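## Task

Scene 1: find the tote somewhere in the room and get the cardboard box inside it, with no part of the box sticking out past the tote's rim. The robot must not tip over or finish leaning. The box has to stay in the tote by itself at the end, not because the robot is holding it there.

## Robot and tools

ROBOT. A Hello Robot Stretch 4, about 1.6 m tall, with one arm. It has an omni-wheel base (rim within 0.23 m of its centre), a lift that rides up a mast, an arm that telescopes forward, a three-joint wrist (yaw, pitch, roll) and a two-finger gripper. Cameras on the robot: head_camera, head_left_camera, head_right_camera, wrist_camera. Loose objects may occasionally get nudged by the scene.

FRAMES. Base frame: origin on the floor below the base centre, x ahead, y to the left, z up. hand_pose is reported in this frame for a point between the open fingertips; its printed value may be somewhat off. Odometry frame is where the base frame was when the scene began; base_odometry comes from wheel turns only, so slipping shows up as false travel. Heading runs -3.142 to 3.142, left positive.

execute_actions. Argument "actions": a list holding one action or none (empty list = just report state and images). Optional "cameras": list of camera names, [] for none, null/omitted/["all"] for all. An action contains "base", "joints", or both, plus optional "pace" and "contact_limits"; or it is {"end_of_arm": "enable_torque"} by itself. All motions in the action start at once.
- base: a single relative move from where the base last reported itself. {"translate_m": d} drives straight, metres, forward positive, -2 to 2. {"strafe_m": d} slides sideways, metres, left positive, -2 to 2. {"rotate_rad": d} turns in place, radians, counter-clockwise (left) positive, -3.2 to 3.2. Only one of the three per action.
- joints: a dict of absolute joint targets by name (not offsets). lift_m 0 to 1.2 m; arm_m 0 to 0.55 m extension; wrist_yaw_rad -1.134 to 4.276 (0 points forward, positive swings left, 3.14 is stowed; over 3.4 the arm may block it); wrist_pitch_rad -1.117 to 4.259 (0 level, 1.57 pointing down); wrist_roll_rad -1.117 to 4.259 (0 keeps fingers level side by side; positive turns clockwise when viewed from behind); gripper_m -0.038 to 0.141, the fingertip gap in metres (negative means fingers squeeze each other). Done tolerances: ±0.004 for lift, arm and gripper, ±0.02 for yaw and roll, ±0.05 for pitch. Out-of-range joint targets are clipped and reported; other bad values or unknown keys reject the whole call with no motion. One action lasts at most 15 s.
- pace: "slow", "default", "fast", "max"; base top speeds 0.1/0.3/0.4/0.6 m/s and 1/2/3/4 rad/s; with lift above 0.2 m these drop, down to 0.3 m/s and 1 rad/s at lift 1.2.
- contact_limits: {"arm_m": v}, v from 0 (gentlest) to 0.75 (firmest), default 0.5; how hard the arm may push before halting.
Joints or base left out of an action may still be driving toward an earlier target.

wait: {"seconds": 0 to 10}; commands nothing and returns the same report as an empty action.
zoom_image: {"camera": name, "region": [x0, y0, x1, y1]} in pixels of that camera's latest full image, top-left origin, at most 504 x 504; gives a sharper close-up.
finished_scene: {"scene": 1 or 2}; ends that scene permanently after the last command is held and reports success, then gives the next task. Replying without any tool call ends everything.

SUGGESTED ORDER. Look around with the cameras and lidar to locate the object and the tote; unfold the wrist (lift_m 0.4 with wrist_yaw_rad 0 together works); drive and turn to line up; set lift and wrist, open the gripper, extend the arm, close below the object's width; lift, carry, position over the tote, open to release; retract; confirm with images, then finish the scene.

READINGS. lidar_m: 12 distances in metres, one per 30-degree sector, sector 1 straight ahead, then counter-clockwise (4 left, 7 behind, 10 right); "-" means nothing seen or closer than 0.25 m. It sees from ~0.15 m up, misses glass, clear plastic, thin legs and much behind. wrist_depth_mm: 7x7 grid of median depths in mm, 100-2000, read from top left; "-" unknown; robot body visible. base_tilt in degrees (forward, right positive), with a fixed bias up to ~1.5. turned_by_wheels vs turned_by_imu differing by over ~0.1 rad means a collision or slip; heading error is roughly their difference. motor_effort: percent of max, positive toward higher joint values, bracket = peak in last action; noisy with fixed offsets. Wheel efforts positive mean turning right. A firm grip shows as a clear gripper_m effort change (only when commanded at or above 0); gripper position and "done" do not prove you are holding something. A load in a level gripper pushes wrist_pitch effort away from 0.

STATUS. base_status/joint_status per motion: "done" (for the base, wheels turned as commanded even if slipping); "off_target" (resting away from target, maybe still pushing); "contact_stop_at_<key>" (hit something; lift, arm or wheels go slack, so a slack lift may sag and a base may drift); "limit_stop_at_<name>"; "time_out"; "torque_fault". After those the old target is dropped. "limit_stop_at_tilt": lean over 6 degrees, lift, arm and wheels slack and unresponsive until lean decreases. "limit_stop_at_own_body": self-collision guard, you can still move away; likely with pitch below -0.2 and roll below -0.4 or above 4. Torque fault: a wrist or gripper motor overloaded (pressed into something, or over ~2 kg held level) and went limp; send {"end_of_arm": "enable_torque"}. on_its_own lists unommanded behaviour; "held at" there is a target, not a position. When a stop appears, later calls in that same reply are skipped.

AVOID. Driving or turning with over 1 kg held and arm_m above 0.2, especially at fast paces; steady hard pushes or pulls, worse with the gripper high or a high contact limit; dropping, slamming or hard hits; fingertips jammed on a surface (raise the lift to free them); leaving the object hanging over the tote rim or only propped up by the gripper.

Each tool is called in YAML: its name, and indented under it one key for each argument.

## Session

I'll start by looking at the current state and camera images.

execute_actions:
  actions: []

Scene clock: 0.00 s.
base_odometry: x=+0.000 y=+0.000 heading=+0.000 (m, m, rad; odometry frame)
turned_by_wheels: +0.000 (rad since the last result)
turned_by_imu: +0.000 (rad since the last result)
base_tilt: forward=+0.6 right=+1.2 (deg)
lidar_m: 1.40 1.08 0.67 0.60 0.60 0.74 1.52 1.50 1.00 0.90 0.91 1.60
base_status: not commanded
joint_positions: lift_m=+0.153 arm_m=+0.002 wrist_yaw_rad=+3.207 wrist_pitch_rad=+0.011 wrist_roll_rad=+0.005 gripper_m=+0.057
joint_status: not commanded
motor_effort: lift_m=+20 arm_m=-1 wrist_yaw_rad=+1 wrist_pitch_rad=-5 wrist_roll_rad=+0 gripper_m=-4 wheel_0=+0 wheel_1=+0 wheel_2=-1 (%)
hand_pose: x=-0.1205 y=+0.0684 z=+0.3281 quat_wxyz=(-0.033, -0.005, +0.002, +0.999) (m; base frame)
wrist_depth_mm: - 137 253 1708 1708 1756 634 / - 109 137 1618 1708 1808 634 / - 111 138 1661 1618 1756 661 / - 127 163 1661 1661 1756 676 / 188 1537 1537 1618 1576 1618 683 / 202 1336 204 1025 878 904 707 / 200 831 798 - - 683 668
pictures: head_camera, head_left_camera, head_right_camera, wrist_camera
Images, in order (width x height): head_camera 420x560, head_left_camera 420x672, head_right_camera 420x672, wrist_camera 616x392.

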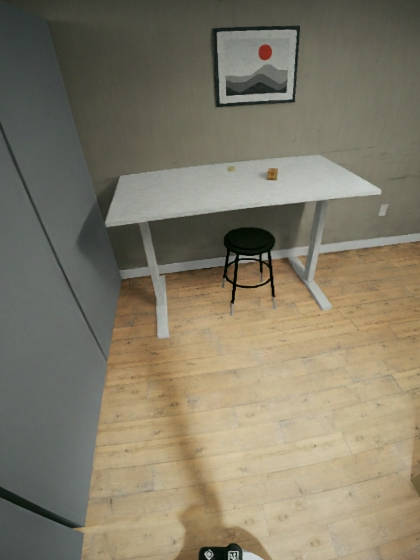

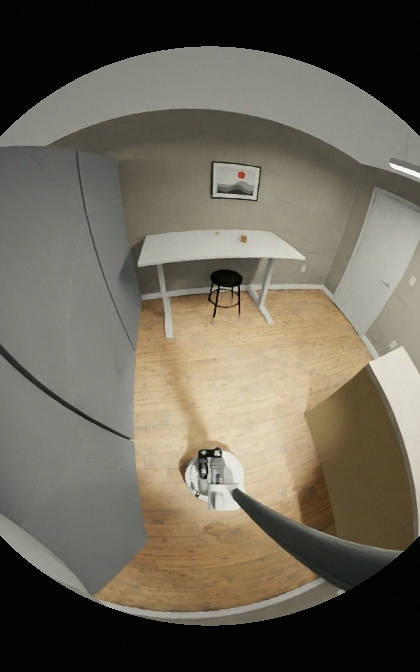

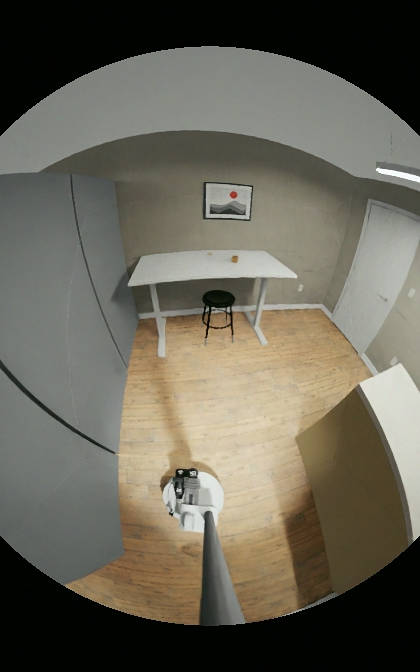

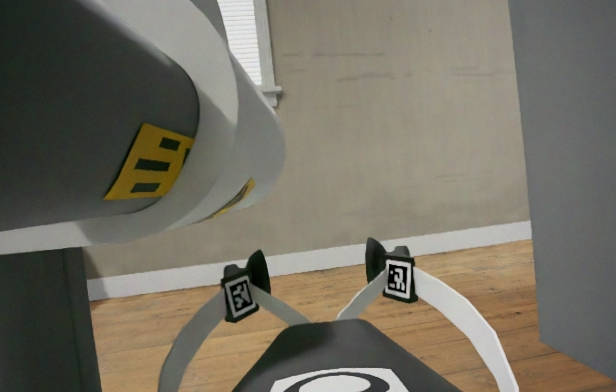

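zoom_image:
  camera: "head_camera"
  region: [100, 130, 400, 250]

zoom_image:
  camera: "head_left_camera"
  region: [220, 150, 420, 620]

Region (100, 130, 400, 250) of head_camera's 420x560 image, scaled by 1.680, with more detail than that image has; it fills the top 202 rows of this view, and the rest is white.

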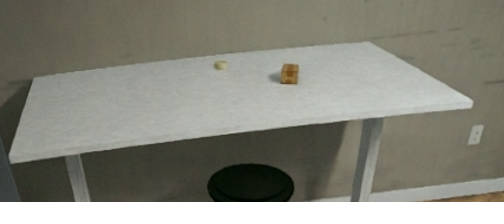

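Region (220, 150, 420, 620) of head_left_camera's 420x672 image, scaled by 1.072, with more detail than that image has; it fills the left 214 columns of this view, and the rest is white.

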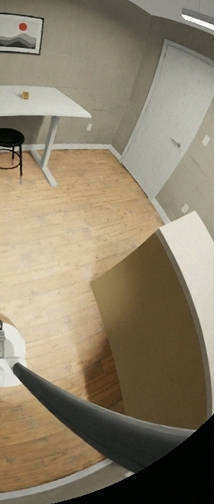

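zoom_image:
  camera: "head_camera"
  region: [210, 150, 300, 195]

Region (210, 150, 300, 195) of head_camera's 420x560 image, scaled by 5.600, with more detail than that image has.

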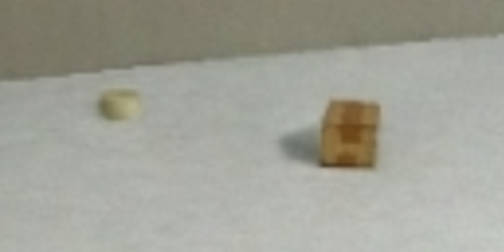

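execute_actions:
  actions:
    - {"base": {"rotate_rad": -2.4}, "pace": "fast"}
  cameras: ["head_camera", "head_left_camera"]

Scene clock: 3.70 s.
base_odometry: x=+0.000 y=+0.000 heading=-2.400 (m, m, rad; odometry frame)
turned_by_wheels: -2.400 (rad since the last result)
turned_by_imu: -2.359 (rad since the last result)
base_tilt: forward=+0.7 right=+1.2 (deg)
lidar_m: 1.26 0.93 0.88 0.98 1.48 1.38 0.83 0.60 0.59 0.60 1.57 1.47
base_status: done
joint_positions: lift_m=+0.153 arm_m=+0.002 wrist_yaw_rad=+3.207 wrist_pitch_rad=+0.011 wrist_roll_rad=+0.005 gripper_m=+0.057
joint_status: not commanded
motor_effort: lift_m=+20(20) arm_m=-1(1) wrist_yaw_rad=+1(1) wrist_pitch_rad=-5(5) wrist_roll_rad=+0(0) gripper_m=-3(2) wheel_0=+1(7) wheel_1=+0(11) wheel_2=+1(8) (%)
hand_pose: x=-0.1205 y=+0.0685 z=+0.3281 quat_wxyz=(-0.033, -0.005, +0.002, +0.999) (m; base frame)
wrist_depth_mm: - 138 253 1336 - 1499 1397 / - 109 137 1336 - 1921 1808 / - 111 138 1336 - - 1756 / - 127 163 1281 1921 - 1808 / 188 732 917 1255 1537 1537 1499 / 203 750 204 1060 904 904 904 / 200 715 798 - - 691 676
pictures: head_camera, head_left_camera
Images, in order (width x height): head_camera 420x560, head_left_camera 420x672.

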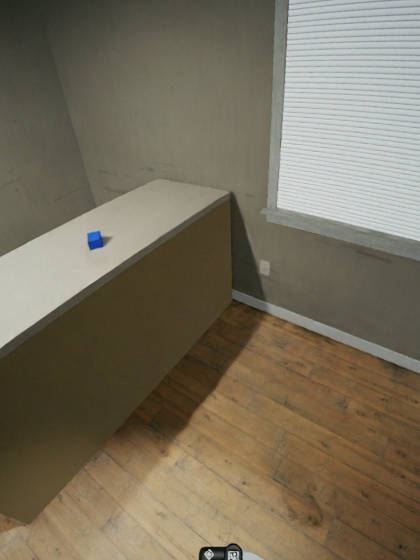

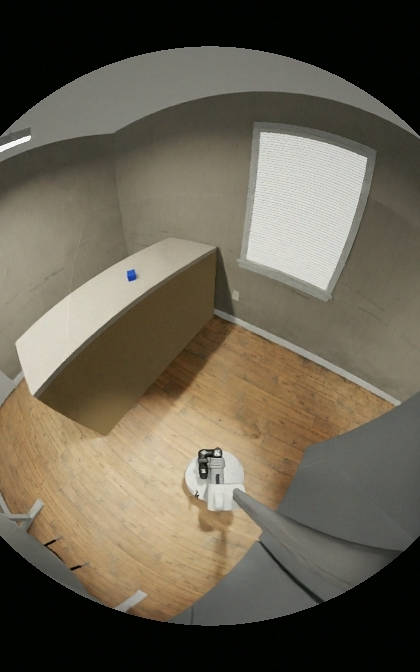

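zoom_image:
  camera: "head_left_camera"
  region: [220, 300, 420, 640]

zoom_image:
  camera: "head_left_camera"
  region: [0, 100, 240, 480]

Region (220, 300, 420, 640) of head_left_camera's 420x672 image, scaled by 1.482, with more detail than that image has; it fills the left 296 columns of this view, and the rest is white.

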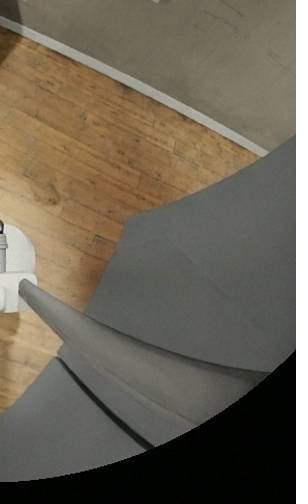

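Region (0, 100, 240, 480) of head_left_camera's 420x672 image, scaled by 1.326, with more detail than that image has; it fills the left 318 columns of this view, and the rest is white.

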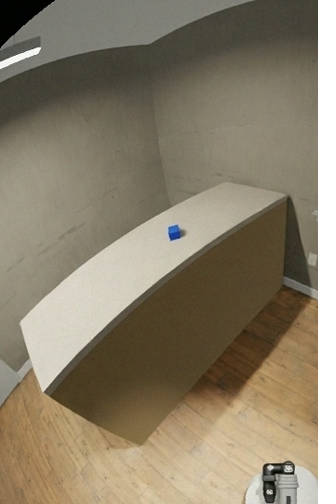

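execute_actions:
  actions:
    - {"base": {"rotate_rad": 1.96}, "joints": {"lift_m": 0.45, "wrist_yaw_rad": 0.0}, "pace": "fast"}
  cameras: ["head_camera", "head_right_camera"]

Scene clock: 7.87 s.
base_odometry: x=+0.000 y=+0.000 heading=-0.440 (m, m, rad; odometry frame)
turned_by_wheels: +1.960 (rad since the last result)
turned_by_imu: +1.924 (rad since the last result)
base_tilt: forward=+0.6 right=+1.2 (deg)
lidar_m: 1.55 1.39 0.99 0.63 0.59 0.60 0.79 1.49 1.48 0.97 0.88 0.90
base_status: done
joint_positions: lift_m=+0.450 arm_m=+0.002 wrist_yaw_rad=+0.001 wrist_pitch_rad=+0.011 wrist_roll_rad=+0.005 gripper_m=+0.057
joint_status: all done
motor_effort: lift_m=+23(25) arm_m=-1(1) wrist_yaw_rad=+0(6) wrist_pitch_rad=-6(7) wrist_roll_rad=+0(1) gripper_m=-4(3) wheel_0=-2(5) wheel_1=-1(7) wheel_2=-1(12) (%)
hand_pose: x=+0.4616 y=-0.0873 z=+0.6249 quat_wxyz=(+1.000, +0.003, +0.005, +0.000) (m; base frame)
wrist_depth_mm: 1708 1921 - - - - 1921 / 1708 1921 - - - - 1921 / 1308 1464 1808 - - - 1921 / 1661 1921 - - - - 1983 / 1661 1808 - - - - - / 1661 1863 203 1808 1537 1576 1537 / 1618 1430 1366 - - 1182 1182
pictures: head_camera, head_right_camera
Images, in order (width x height): head_camera 420x560, head_right_camera 420x672.

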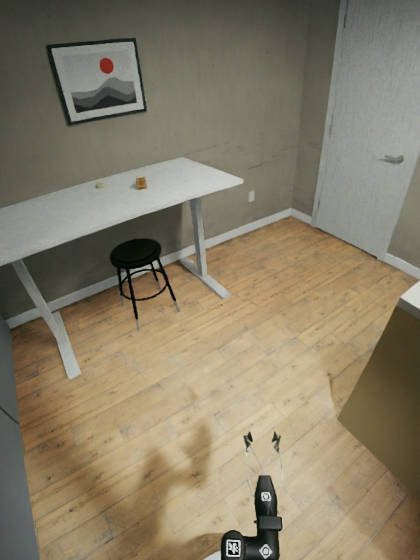

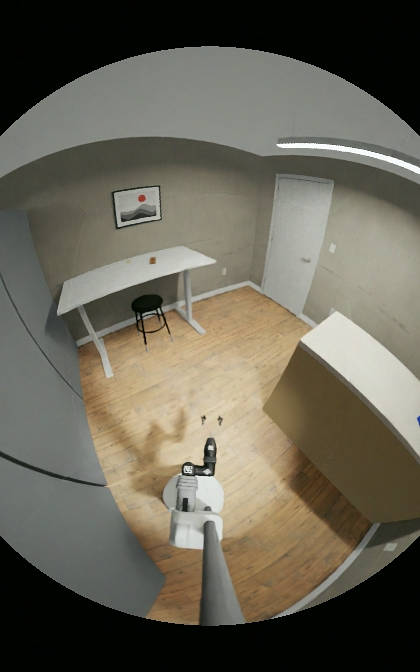

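zoom_image:
  camera: "head_camera"
  region: [80, 160, 200, 220]

zoom_image:
  camera: "head_right_camera"
  region: [240, 220, 420, 460]

Region (80, 160, 200, 220) of head_camera's 420x560 image, scaled by 4.200, with more detail than that image has.

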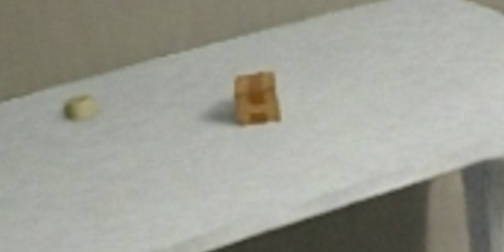

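Region (240, 220, 420, 460) of head_right_camera's 420x672 image, scaled by 2.100, with more detail than that image has; it fills the left 378 columns of this view, and the rest is white.

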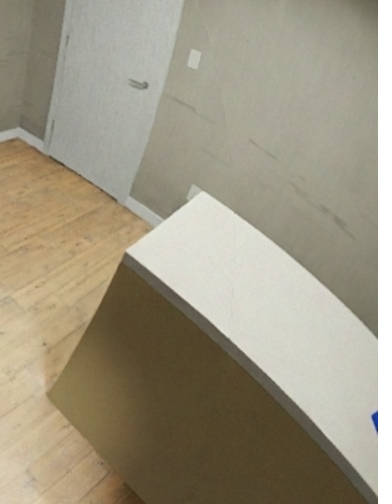

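execute_actions:
  actions:
    - {"base": {"rotate_rad": 0.32}, "joints": {"lift_m": 0.55, "gripper_m": 0.13}, "pace": "fast"}
  cameras: ["head_camera"]

Scene clock: 10.50 s.
base_odometry: x=+0.000 y=+0.000 heading=-0.120 (m, m, rad; odometry frame)
turned_by_wheels: +0.320 (rad since the last result)
turned_by_imu: +0.313 (rad since the last result)
base_tilt: forward=+0.7 right=+1.3 (deg)
lidar_m: 1.42 1.35 0.72 0.59 0.60 0.70 1.48 1.49 1.09 0.91 0.89 1.72
base_status: done
joint_positions: lift_m=+0.550 arm_m=+0.002 wrist_yaw_rad=+0.000 wrist_pitch_rad=+0.011 wrist_roll_rad=+0.005 gripper_m=+0.130
joint_status: all done
motor_effort: lift_m=+22(24) arm_m=-1(1) wrist_yaw_rad=+1(0) wrist_pitch_rad=-6(7) wrist_roll_rad=+0(0) gripper_m=-1(4) wheel_0=-1(6) wheel_1=-1(9) wheel_2=-1(8) (%)
hand_pose: x=+0.4615 y=-0.0874 z=+0.7250 quat_wxyz=(+1.000, +0.003, +0.005, +0.000) (m; base frame)
wrist_depth_mm: 1756 1808 1921 - - - - / 1756 1863 1921 - - - - / 1708 1808 1921 - - - - / 1708 1863 1921 - - - - / 1708 1863 1921 - - - - / 1708 1863 220 1708 1756 1756 1808 / 1661 1537 1708 - - 1430 1366
pictures: head_camera
Images, in order (width x height): head_camera 420x560.

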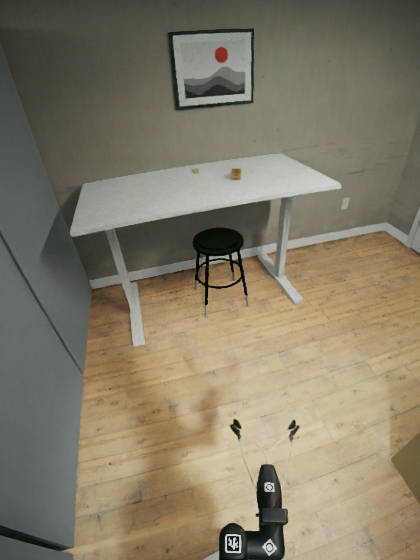

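execute_actions:
  actions:
    - {"base": {"translate_m": 0.92}, "joints": {"lift_m": 0.9}, "pace": "fast"}

Scene clock: 14.17 s.
base_odometry: x=+0.913 y=-0.110 heading=-0.120 (m, m, rad; odometry frame)
turned_by_wheels: +0.000 (rad since the last result)
turned_by_imu: -0.006 (rad since the last result)
base_tilt: forward=+0.8 right=+1.3 (deg)
lidar_m: 0.54 0.52 0.58 0.86 0.88 1.00 1.66 1.43 0.84 1.01 2.17 0.68
base_status: done
joint_positions: lift_m=+0.900 arm_m=+0.002 wrist_yaw_rad=+0.000 wrist_pitch_rad=+0.011 wrist_roll_rad=+0.005 gripper_m=+0.130
joint_status: all done
motor_effort: lift_m=+22(25) arm_m=-1(1) wrist_yaw_rad=+1(1) wrist_pitch_rad=-5(5) wrist_roll_rad=-1(0) gripper_m=-3(1) wheel_0=-1(8) wheel_1=-1(8) wheel_2=+2(12) (%)
hand_pose: x=+0.4615 y=-0.0874 z=+1.0750 quat_wxyz=(+1.000, +0.003, +0.005, +0.000) (m; base frame)
wrist_depth_mm: 991 1042 1098 1205 1308 1464 1576 / 976 1060 1118 1205 1308 1430 1618 / 991 1042 1138 1205 1336 1499 1618 / 976 1060 1118 1182 1336 1464 1618 / 976 1042 1098 917 831 640 683 / 691 580 221 504 445 484 1618 / 433 389 394 - - 1464 1618
pictures: head_camera, head_left_camera, head_right_camera, wrist_camera
Images, in order (width x height): head_camera 420x560, head_left_camera 420x672, head_right_camera 420x672, wrist_camera 616x392.

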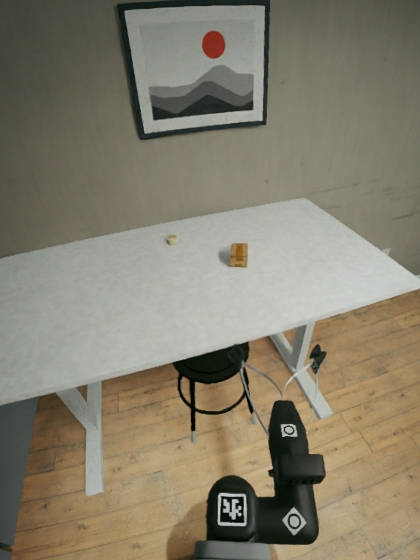

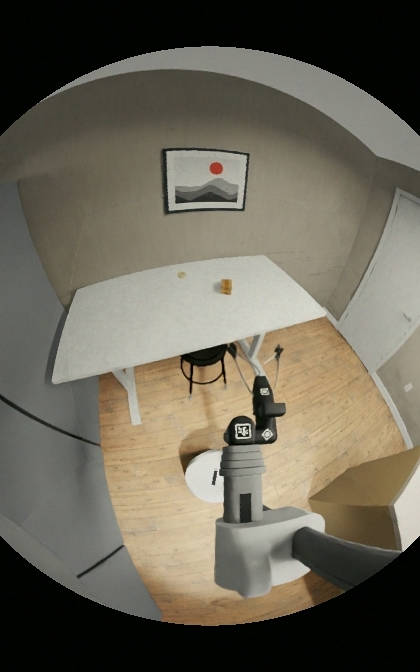

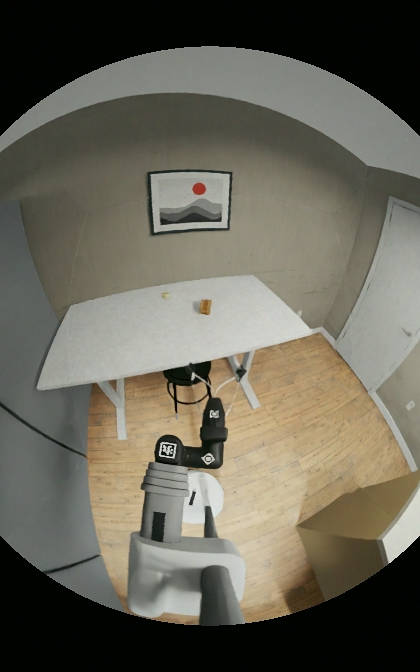

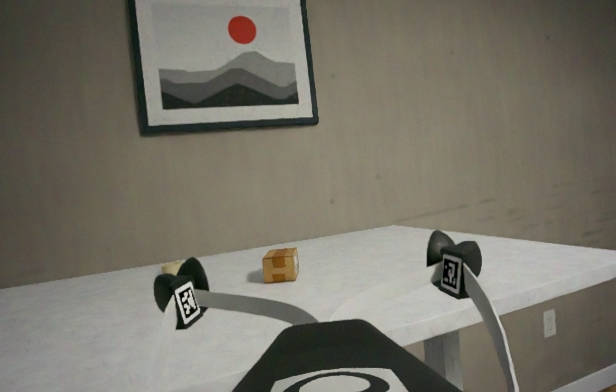

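execute_actions:
  actions:
    - {"base": {"strafe_m": 0.06}, "joints": {"lift_m": 1.15, "wrist_pitch_rad": 1.5}, "pace": "fast"}
  cameras: ["head_camera", "wrist_camera"]

Scene clock: 17.07 s.
base_odometry: x=+0.921 y=-0.051 heading=-0.120 (m, m, rad; odometry frame)
turned_by_wheels: +0.000 (rad since the last result)
turned_by_imu: -0.001 (rad since the last result)
base_tilt: forward=+0.8 right=+1.3 (deg)
lidar_m: 0.52 0.51 0.57 0.81 0.79 0.93 1.58 1.56 0.91 1.09 2.25 0.64
base_status: done
joint_positions: lift_m=+1.150 arm_m=+0.002 wrist_yaw_rad=+0.000 wrist_pitch_rad=+1.500 wrist_roll_rad=+0.005 gripper_m=+0.130
joint_status: all done
motor_effort: lift_m=+23(24) arm_m=-1(1) wrist_yaw_rad=+1(1) wrist_pitch_rad=+0(4) wrist_roll_rad=+0(0) gripper_m=-1(1) wheel_0=+1(11) wheel_1=-1(10) wheel_2=+0(1) (%)
hand_pose: x=+0.1935 y=-0.0874 z=+1.0402 quat_wxyz=(+0.732, +0.002, +0.682, -0.002) (m; base frame)
wrist_depth_mm: 1281 1255 1308 1281 1308 1308 1255 / 1281 1255 1281 1308 1281 1281 1281 / 1255 1255 1281 1281 1255 1281 1255 / 1255 1229 1281 1255 1255 1229 1229 / 1281 1255 1281 1042 1255 1229 1255 / 1229 1229 217 1025 1205 1229 1229 / 1182 1229 1229 - - 1205 1182
pictures: head_camera, wrist_camera
Images, in order (width x height): head_camera 420x560, wrist_camera 616x392.

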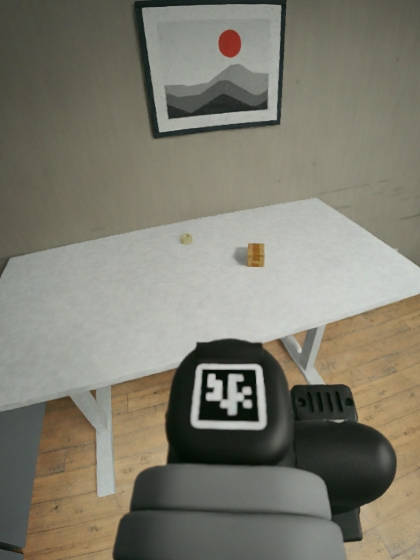

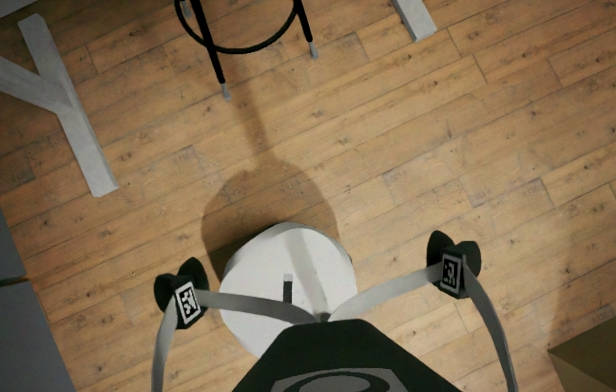

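execute_actions:
  actions:
    - {"base": {"translate_m": 0.26}, "joints": {"lift_m": 1.2, "arm_m": 0.45}, "pace": "fast"}
  cameras: ["head_camera", "wrist_camera"]

Scene clock: 19.57 s.
base_odometry: x=+1.179 y=-0.082 heading=-0.120 (m, m, rad; odometry frame)
turned_by_wheels: +0.000 (rad since the last result)
turned_by_imu: -0.002 (rad since the last result)
base_tilt: forward=+0.7 right=+1.2 (deg)
lidar_m: 0.28 0.27 0.31 0.51 0.90 1.04 1.69 1.39 1.02 2.15 0.70 0.34
base_status: done
joint_positions: lift_m=+1.200 arm_m=+0.449 wrist_yaw_rad=+0.000 wrist_pitch_rad=+1.500 wrist_roll_rad=+0.005 gripper_m=+0.130
joint_status: all done
motor_effort: lift_m=+22(24) arm_m=+5(6) wrist_yaw_rad=+0(1) wrist_pitch_rad=+2(0) wrist_roll_rad=+0(0) gripper_m=-2(0) wheel_0=+1(6) wheel_1=+1(5) wheel_2=+0(11) (%)
hand_pose: x=+0.6405 y=-0.0874 z=+1.0902 quat_wxyz=(+0.732, +0.002, +0.682, -0.002) (m; base frame)
wrist_depth_mm: 377 379 377 377 377 377 375 / 375 375 375 373 375 373 373 / 373 373 373 320 373 370 370 / 370 373 373 319 368 368 366 / 370 370 368 364 366 364 364 / 366 364 218 364 364 359 362 / 364 364 359 - - 362 357
pictures: head_camera, wrist_camera
Images, in order (width x height): head_camera 420x560, wrist_camera 616x392.

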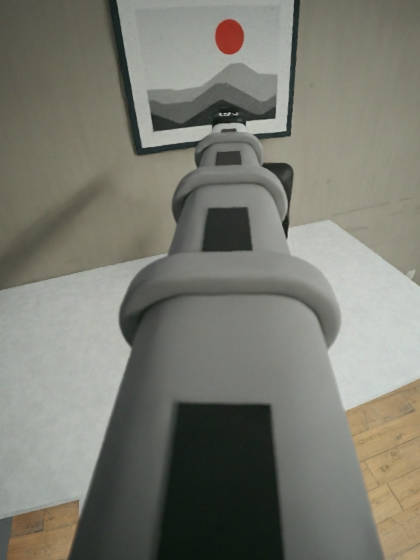

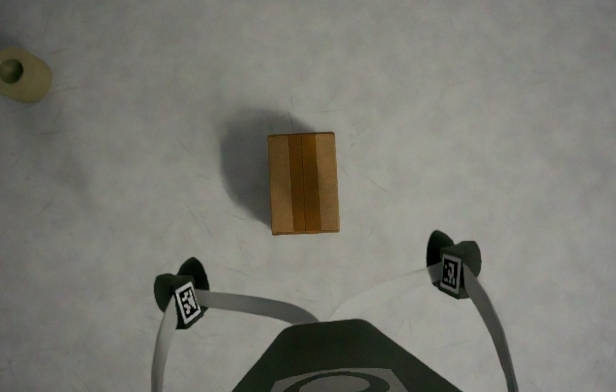

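execute_actions:
  actions:
    - {"joints": {"lift_m": 1.095, "arm_m": 0.509, "wrist_roll_rad": 0.07}, "pace": "fast"}
  cameras: ["head_right_camera", "wrist_camera"]

Scene clock: 21.30 s.
base_odometry: x=+1.179 y=-0.082 heading=-0.120 (m, m, rad; odometry frame)
turned_by_wheels: +0.000 (rad since the last result)
turned_by_imu: -0.001 (rad since the last result)
base_tilt: forward=+0.7 right=+1.3 (deg)
lidar_m: 0.28 0.26 0.29 0.52 0.90 1.03 1.72 1.32 1.01 2.19 0.70 0.32
base_status: not commanded
joint_positions: lift_m=+1.095 arm_m=+0.508 wrist_yaw_rad=+0.000 wrist_pitch_rad=+1.500 wrist_roll_rad=+0.070 gripper_m=+0.130
joint_status: all done
motor_effort: lift_m=+17(19) arm_m=+5(7) wrist_yaw_rad=+1(1) wrist_pitch_rad=+1(1) wrist_roll_rad=+1(2) gripper_m=+0(0) wheel_0=+1(1) wheel_1=+1(1) wheel_2=+0(0) (%)
hand_pose: x=+0.6994 y=-0.0874 z=+0.9857 quat_wxyz=(+0.731, +0.025, +0.681, -0.024) (m; base frame)
wrist_depth_mm: 273 272 271 272 272 268 270 / 272 270 268 268 268 268 267 / 267 270 267 267 266 266 266 / 267 266 266 214 265 264 264 / 265 264 263 214 263 262 259 / 263 263 217 212 259 258 258 / 262 262 260 - - 258 257
pictures: head_right_camera, wrist_camera
Images, in order (width x height): head_right_camera 420x672, wrist_camera 616x392.

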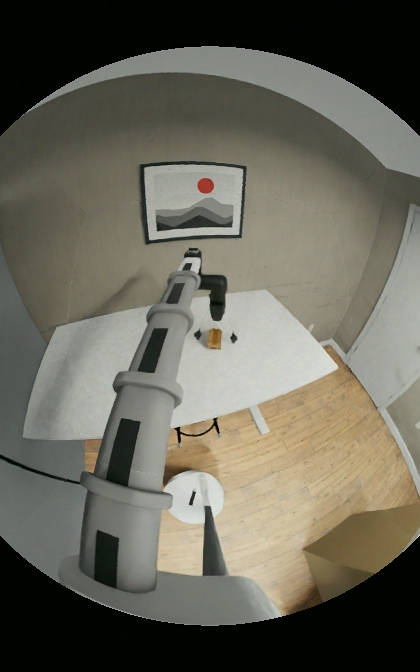

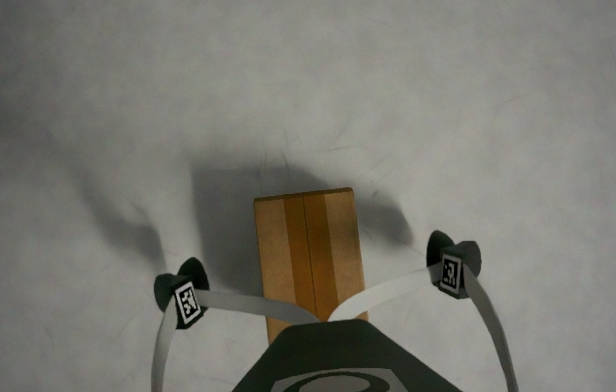

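zoom_image:
  camera: "head_right_camera"
  region: [170, 280, 270, 370]

zoom_image:
  camera: "wrist_camera"
  region: [112, 140, 616, 392]

Region (170, 280, 270, 370) of head_right_camera's 420x672 image, scaled by 5.040, with more detail than that image has; it fills the top 454 rows of this view, and the rest is white.

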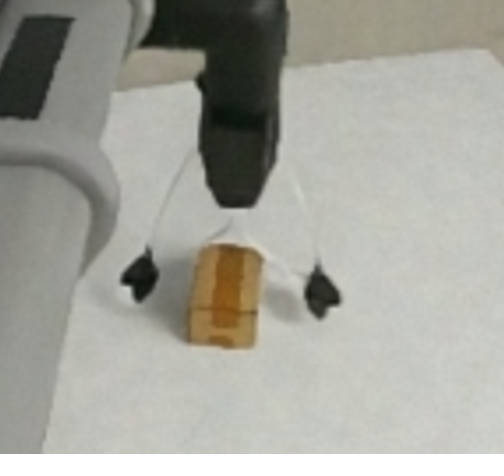

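Region (112, 140, 616, 392) of wrist_camera's 616x392 image, scaled by 1.000.

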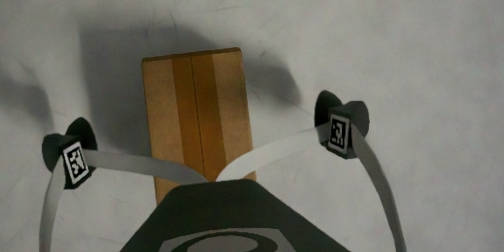

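execute_actions:
  actions:
    - {"joints": {"lift_m": 1.084, "gripper_m": 0.025}, "pace": "default"}
  cameras: ["head_right_camera", "wrist_camera"]

Scene clock: 23.57 s.
base_odometry: x=+1.179 y=-0.082 heading=-0.120 (m, m, rad; odometry frame)
turned_by_wheels: +0.000 (rad since the last result)
turned_by_imu: -0.001 (rad since the last result)
base_tilt: forward=+0.7 right=+1.2 (deg)
lidar_m: 0.26 0.27 0.31 0.52 0.90 1.03 1.73 1.37 1.05 2.18 0.69 0.33
base_status: not commanded
joint_positions: lift_m=+1.084 arm_m=+0.508 wrist_yaw_rad=+0.000 wrist_pitch_rad=+1.500 wrist_roll_rad=+0.070 gripper_m=+0.025
joint_status: all done
motor_effort: lift_m=+17(16) arm_m=+5(5) wrist_yaw_rad=+1(1) wrist_pitch_rad=+0(0) wrist_roll_rad=+1(1) gripper_m=-19(19) wheel_0=+1(1) wheel_1=+1(1) wheel_2=+0(1) (%)
hand_pose: x=+0.6994 y=-0.0874 z=+0.9747 quat_wxyz=(+0.731, +0.025, +0.681, -0.024) (m; base frame)
wrist_depth_mm: 260 260 259 259 259 258 257 / 259 259 258 258 255 256 255 / 258 257 257 255 254 254 254 / 255 254 254 193 252 253 252 / 254 254 252 192 213 251 251 / 253 251 195 191 190 249 248 / 250 250 249 - - 248 247
pictures: head_right_camera, wrist_camera
Images, in order (width x height): head_right_camera 420x672, wrist_camera 616x392.

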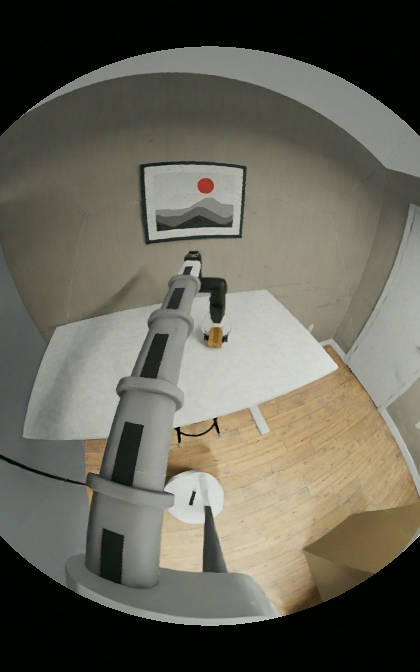

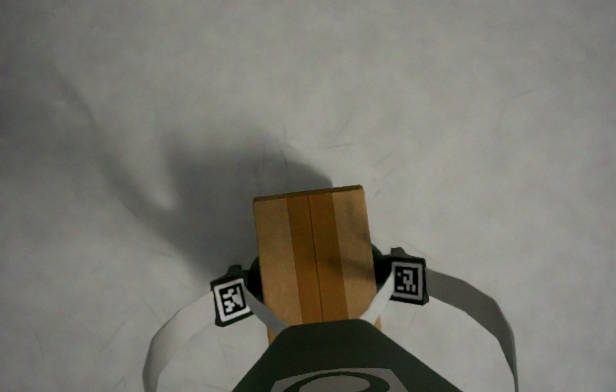

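execute_actions:
  actions:
    - {"base": {"translate_m": -0.2}, "joints": {"lift_m": 1.13, "arm_m": 0.0}, "pace": "fast"}
  cameras: ["head_right_camera", "wrist_camera"]

Scene clock: 26.00 s.
base_odometry: x=+0.980 y=-0.058 heading=-0.120 (m, m, rad; odometry frame)
turned_by_wheels: +0.000 (rad since the last result)
turned_by_imu: +0.000 (rad since the last result)
base_tilt: forward=+0.7 right=+1.3 (deg)
lidar_m: 0.47 0.46 0.51 0.83 0.84 0.96 1.61 1.50 0.93 1.17 2.21 0.54
base_status: done
joint_positions: lift_m=+1.130 arm_m=+0.003 wrist_yaw_rad=+0.000 wrist_pitch_rad=+1.501 wrist_roll_rad=+0.070 gripper_m=+0.025
joint_status: all done
joint sent to its limit — the command would take arm_m past its lower limit, so that joint was sent only as far as its limit.
motor_effort: lift_m=+23(25) arm_m=-5(5) wrist_yaw_rad=+2(2) wrist_pitch_rad=-1(2) wrist_roll_rad=+0(1) gripper_m=-18(19) wheel_0=+0(5) wheel_1=+0(6) wheel_2=+0(11) (%)
hand_pose: x=+0.1939 y=-0.0874 z=+1.0202 quat_wxyz=(+0.731, +0.026, +0.681, -0.024) (m; base frame)
wrist_depth_mm: 1281 1255 1255 1255 1281 1281 1281 / 1281 1229 1281 1255 1229 1229 1281 / 1182 1255 1255 1255 1229 1229 1229 / 1229 1229 1229 194 1255 1229 1255 / 1229 1255 1229 192 212 1255 1205 / 1255 1229 194 190 191 1229 1255 / 1229 1229 1229 - - 1255 1182
pictures: head_right_camera, wrist_camera
Images, in order (width x height): head_right_camera 420x672, wrist_camera 616x392.

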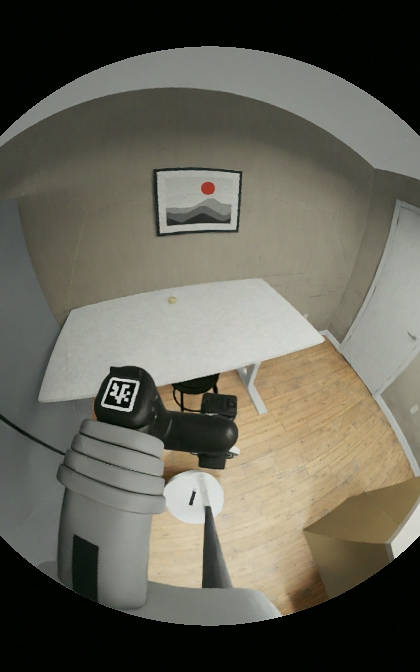

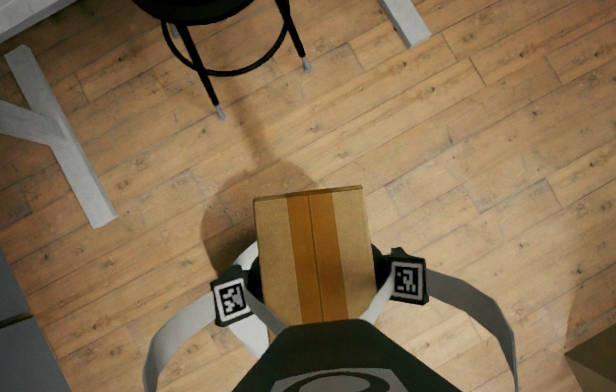

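execute_actions:
  actions:
    - {"base": {"rotate_rad": -1.32}, "joints": {"lift_m": 0.75}, "pace": "fast"}
  cameras: ["head_camera", "head_right_camera"]

Scene clock: 28.43 s.
base_odometry: x=+0.980 y=-0.058 heading=-1.440 (m, m, rad; odometry frame)
turned_by_wheels: -1.320 (rad since the last result)
turned_by_imu: -1.298 (rad since the last result)
base_tilt: forward=+0.6 right=+1.2 (deg)
lidar_m: 2.22 0.77 0.49 0.42 0.47 0.63 0.82 0.87 1.16 2.45 1.04 0.93
base_status: done
joint_positions: lift_m=+0.750 arm_m=+0.003 wrist_yaw_rad=+0.000 wrist_pitch_rad=+1.500 wrist_roll_rad=+0.070 gripper_m=+0.025
joint_status: all done
motor_effort: lift_m=+17(21) arm_m=-5(5) wrist_yaw_rad=+2(2) wrist_pitch_rad=-1(0) wrist_roll_rad=+0(0) gripper_m=-20(20) wheel_0=+1(8) wheel_1=+1(6) wheel_2=+2(8) (%)
hand_pose: x=+0.1940 y=-0.0874 z=+0.6406 quat_wxyz=(+0.731, +0.026, +0.681, -0.024) (m; base frame)
wrist_depth_mm: 891 878 878 891 878 891 891 / 891 891 866 878 878 866 878 / 891 891 866 878 866 866 878 / 878 878 866 194 854 842 866 / 866 866 854 192 212 866 831 / 842 866 195 191 190 842 842 / 854 854 640 - - 854 831
pictures: head_camera, head_right_camera
Images, in order (width x height): head_camera 420x560, head_right_camera 420x672.

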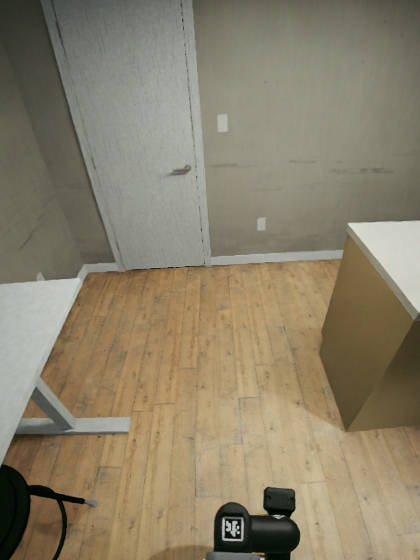

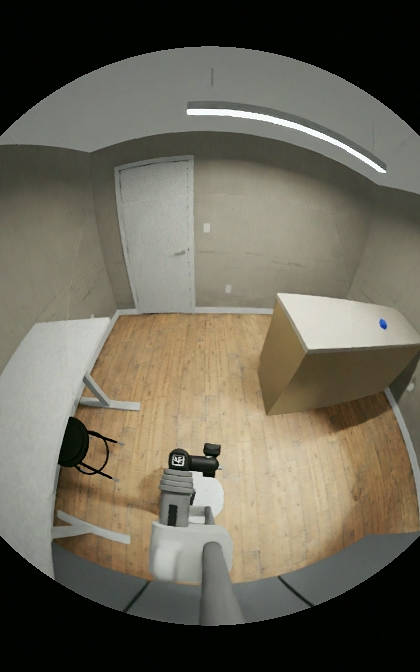

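execute_actions:
  actions:
    - {"base": {"translate_m": 1.7}, "joints": {"lift_m": 0.5}, "pace": "max"}
  cameras: ["head_left_camera", "head_right_camera"]

Scene clock: 34.00 s.
base_odometry: x=+1.202 y=-1.743 heading=-1.440 (m, m, rad; odometry frame)
turned_by_wheels: +0.000 (rad since the last result)
turned_by_imu: -0.011 (rad since the last result)
base_tilt: forward=+0.7 right=+1.2 (deg)
lidar_m: 0.54 0.56 0.73 1.37 1.23 1.01 2.53 0.79 0.66 0.99 0.89 0.60
base_status: done
joint_positions: lift_m=+0.500 arm_m=+0.003 wrist_yaw_rad=+0.000 wrist_pitch_rad=+1.500 wrist_roll_rad=+0.070 gripper_m=+0.025
joint_status: all done
motor_effort: lift_m=+19(18) arm_m=-5(5) wrist_yaw_rad=+2(2) wrist_pitch_rad=+0(2) wrist_roll_rad=+0(0) gripper_m=-20(19) wheel_0=+0(7) wheel_1=+0(7) wheel_2=+1(12) (%)
hand_pose: x=+0.1940 y=-0.0874 z=+0.3905 quat_wxyz=(+0.731, +0.026, +0.681, -0.024) (m; base frame)
wrist_depth_mm: 500 559 615 634 627 634 621 / 627 634 627 627 627 627 621 / 627 634 627 621 621 621 621 / 621 627 615 193 615 615 621 / 621 615 459 193 213 621 615 / 615 609 195 190 190 603 603 / 603 399 397 - - 597 591
pictures: head_left_camera, head_right_camera
Images, in order (width x height): head_left_camera 420x672, head_right_camera 420x672.

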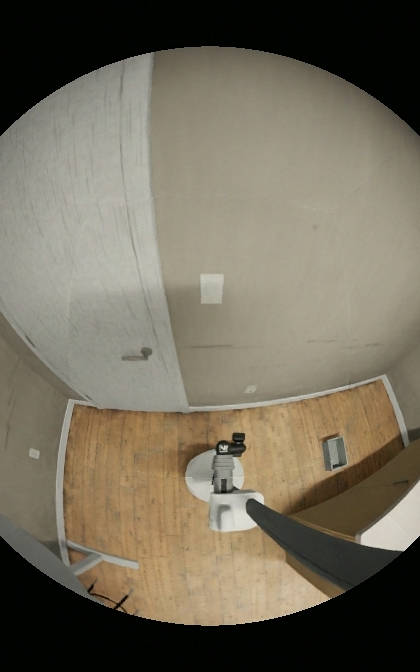

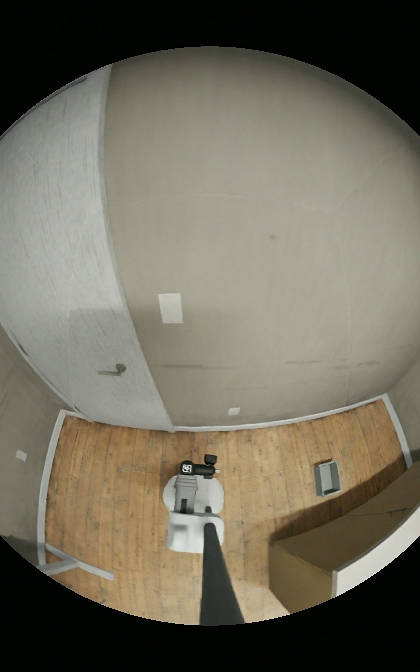

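execute_actions:
  actions:
    - {"base": {"rotate_rad": -1.56}, "joints": {"lift_m": 0.42}, "pace": "fast"}
  cameras: ["head_camera", "wrist_camera"]

Scene clock: 35.80 s.
base_odometry: x=+1.202 y=-1.743 heading=-3.000 (m, m, rad; odometry frame)
turned_by_wheels: -1.560 (rad since the last result)
turned_by_imu: -1.533 (rad since the last result)
base_tilt: forward=+0.7 right=+1.2 (deg)
lidar_m: 0.97 0.85 0.61 0.53 0.55 0.75 1.39 1.23 0.98 1.95 0.80 0.66
base_status: done
joint_positions: lift_m=+0.420 arm_m=+0.003 wrist_yaw_rad=+0.000 wrist_pitch_rad=+1.500 wrist_roll_rad=+0.070 gripper_m=+0.025
joint_status: all done
motor_effort: lift_m=+18(17) arm_m=-5(4) wrist_yaw_rad=+2(0) wrist_pitch_rad=+0(1) wrist_roll_rad=+0(0) gripper_m=-17(19) wheel_0=+0(6) wheel_1=-1(9) wheel_2=+2(8) (%)
hand_pose: x=+0.1940 y=-0.0874 z=+0.3106 quat_wxyz=(+0.731, +0.026, +0.681, -0.024) (m; base frame)
wrist_depth_mm: 559 554 554 559 549 549 554 / 549 554 544 549 549 544 544 / 549 549 544 544 544 539 539 / 544 539 539 193 544 539 539 / 539 539 366 192 212 535 535 / 535 338 195 190 191 530 525 / 539 322 322 - - 521 525
pictures: head_camera, wrist_camera
Images, in order (width x height): head_camera 420x560, wrist_camera 616x392.

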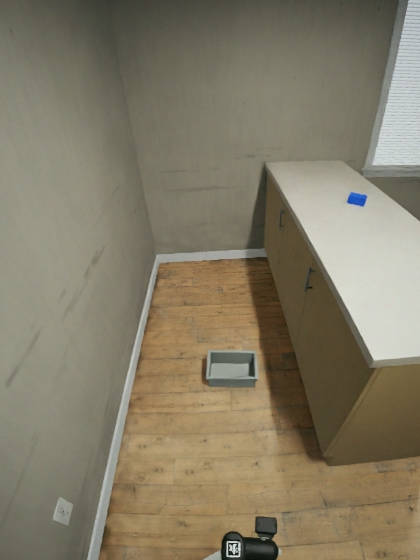

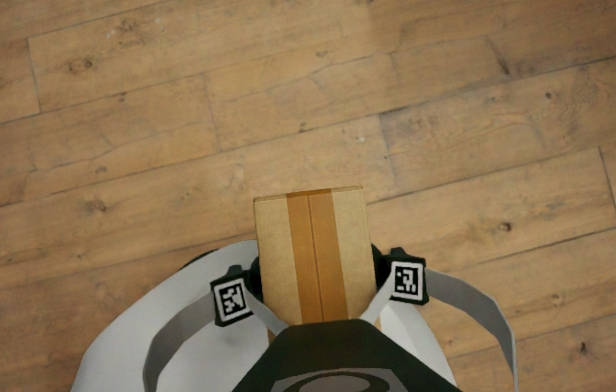

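zoom_image:
  camera: "head_camera"
  region: [180, 330, 290, 410]

Region (180, 330, 290, 410) of head_camera's 420x560 image, scaled by 4.582, with more detail than that image has; it fills the top 367 rows of this view, and the rest is white.

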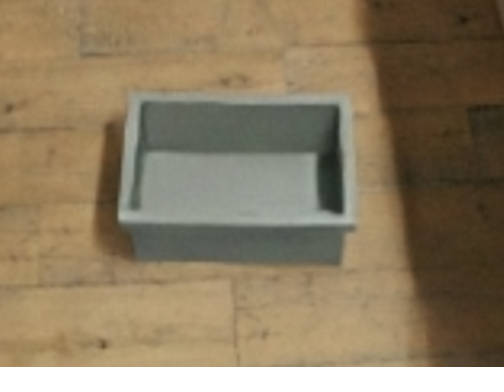

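execute_actions:
  actions:
    - {"base": {"translate_m": 0.5}, "joints": {"arm_m": 0.36}, "pace": "fast"}
  cameras: ["head_camera", "wrist_camera"]

Scene clock: 39.27 s.
base_odometry: x=+0.707 y=-1.814 heading=-2.999 (m, m, rad; odometry frame)
turned_by_wheels: +0.000 (rad since the last result)
turned_by_imu: -0.004 (rad since the last result)
base_tilt: forward=+0.7 right=+1.2 (deg)
lidar_m: 0.48 0.50 0.63 0.57 0.61 0.78 1.88 1.35 1.50 0.36 0.36 0.51
base_status: done
joint_positions: lift_m=+0.420 arm_m=+0.359 wrist_yaw_rad=+0.000 wrist_pitch_rad=+1.500 wrist_roll_rad=+0.070 gripper_m=+0.025
joint_status: all done
motor_effort: lift_m=+18(18) arm_m=+5(4) wrist_yaw_rad=+1(2) wrist_pitch_rad=+2(1) wrist_roll_rad=+1(0) gripper_m=-19(20) wheel_0=+1(8) wheel_1=+1(7) wheel_2=+2(14) (%)
hand_pose: x=+0.5505 y=-0.0874 z=+0.3106 quat_wxyz=(+0.731, +0.025, +0.681, -0.024) (m; base frame)
wrist_depth_mm: 554 554 554 549 549 544 349 / 549 549 549 549 544 544 362 / 549 549 549 539 539 539 379 / 539 462 539 194 535 530 492 / 535 496 530 191 213 535 517 / 535 445 195 191 191 525 521 / 525 535 530 - - 521 521
pictures: head_camera, wrist_camera
Images, in order (width x height): head_camera 420x560, wrist_camera 616x392.

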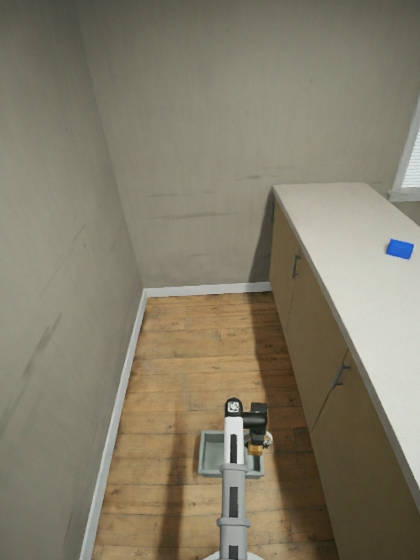

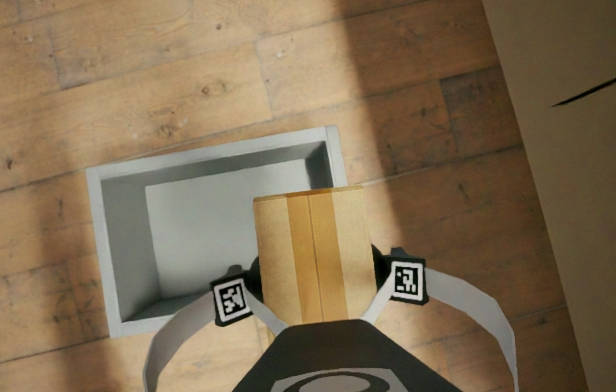

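execute_actions:
  actions:
    - {"base": {"strafe_m": 0.11}, "joints": {"arm_m": 0.388, "lift_m": 0.31, "wrist_roll_rad": 0.005}, "pace": "fast"}
  cameras: ["head_camera", "wrist_camera"]

Scene clock: 40.97 s.
base_odometry: x=+0.723 y=-1.923 heading=-2.999 (m, m, rad; odometry frame)
turned_by_wheels: +0.000 (rad since the last result)
turned_by_imu: -0.001 (rad since the last result)
base_tilt: forward=+0.7 right=+1.2 (deg)
lidar_m: 0.47 0.75 0.51 0.47 0.50 0.66 1.52 1.43 1.51 0.47 0.49 0.52
base_status: done
joint_positions: lift_m=+0.310 arm_m=+0.387 wrist_yaw_rad=+0.000 wrist_pitch_rad=+1.500 wrist_roll_rad=+0.005 gripper_m=+0.025
joint_status: all done
motor_effort: lift_m=+17(16) arm_m=+5(4) wrist_yaw_rad=+1(0) wrist_pitch_rad=+0(1) wrist_roll_rad=-1(1) gripper_m=-19(20) wheel_0=+0(12) wheel_1=-1(12) wheel_2=+0(1) (%)
hand_pose: x=+0.5784 y=-0.0874 z=+0.2007 quat_wxyz=(+0.732, +0.002, +0.682, -0.002) (m; base frame)
wrist_depth_mm: 439 442 436 439 439 436 439 / 442 436 439 436 433 436 433 / 436 433 433 377 375 343 427 / 430 433 427 193 427 377 427 / 430 430 421 193 213 362 427 / 427 424 194 191 191 306 421 / 421 418 317 - - 418 418
pictures: head_camera, wrist_camera
Images, in order (width x height): head_camera 420x560, wrist_camera 616x392.

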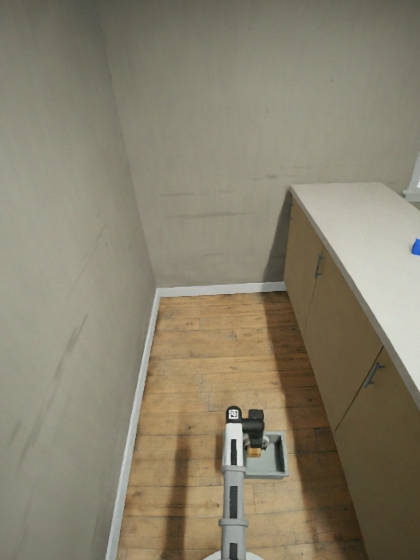

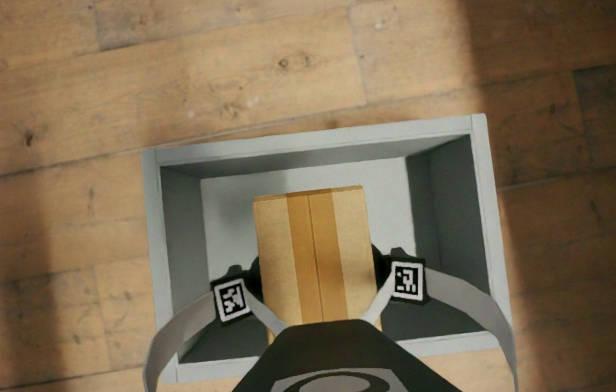

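execute_actions:
  actions:
    - {"joints": {"lift_m": 0.138}, "pace": "fast"}
  cameras: ["head_camera", "wrist_camera"]

Scene clock: 42.67 s.
base_odometry: x=+0.723 y=-1.923 heading=-2.999 (m, m, rad; odometry frame)
turned_by_wheels: +0.000 (rad since the last result)
turned_by_imu: -0.001 (rad since the last result)
base_tilt: forward=+0.7 right=+1.2 (deg)
lidar_m: 0.48 0.77 0.51 0.45 0.50 0.67 1.50 1.42 1.52 0.48 0.48 0.52
base_status: not commanded
joint_positions: lift_m=+0.138 arm_m=+0.387 wrist_yaw_rad=+0.000 wrist_pitch_rad=+1.500 wrist_roll_rad=+0.005 gripper_m=+0.025
joint_status: all done
motor_effort: lift_m=+17(18) arm_m=+5(5) wrist_yaw_rad=+1(1) wrist_pitch_rad=-1(1) wrist_roll_rad=-1(1) gripper_m=-18(20) wheel_0=+0(0) wheel_1=-1(1) wheel_2=+1(0) (%)
hand_pose: x=+0.5784 y=-0.0874 z=+0.0287 quat_wxyz=(+0.732, +0.002, +0.682, -0.002) (m; base frame)
wrist_depth_mm: 266 265 264 263 141 141 141 / 142 141 141 152 165 178 188 / 172 212 237 256 256 256 213 / 173 255 256 194 254 255 214 / 169 247 254 192 213 253 220 / 165 237 195 190 191 250 224 / 164 206 251 - - 239 220
pictures: head_camera, wrist_camera
Images, in order (width x height): head_camera 420x560, wrist_camera 616x392.

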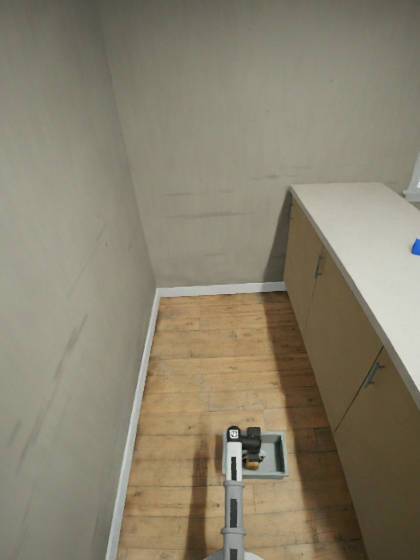

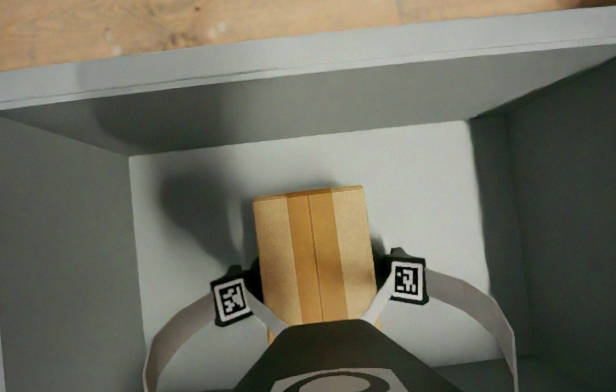

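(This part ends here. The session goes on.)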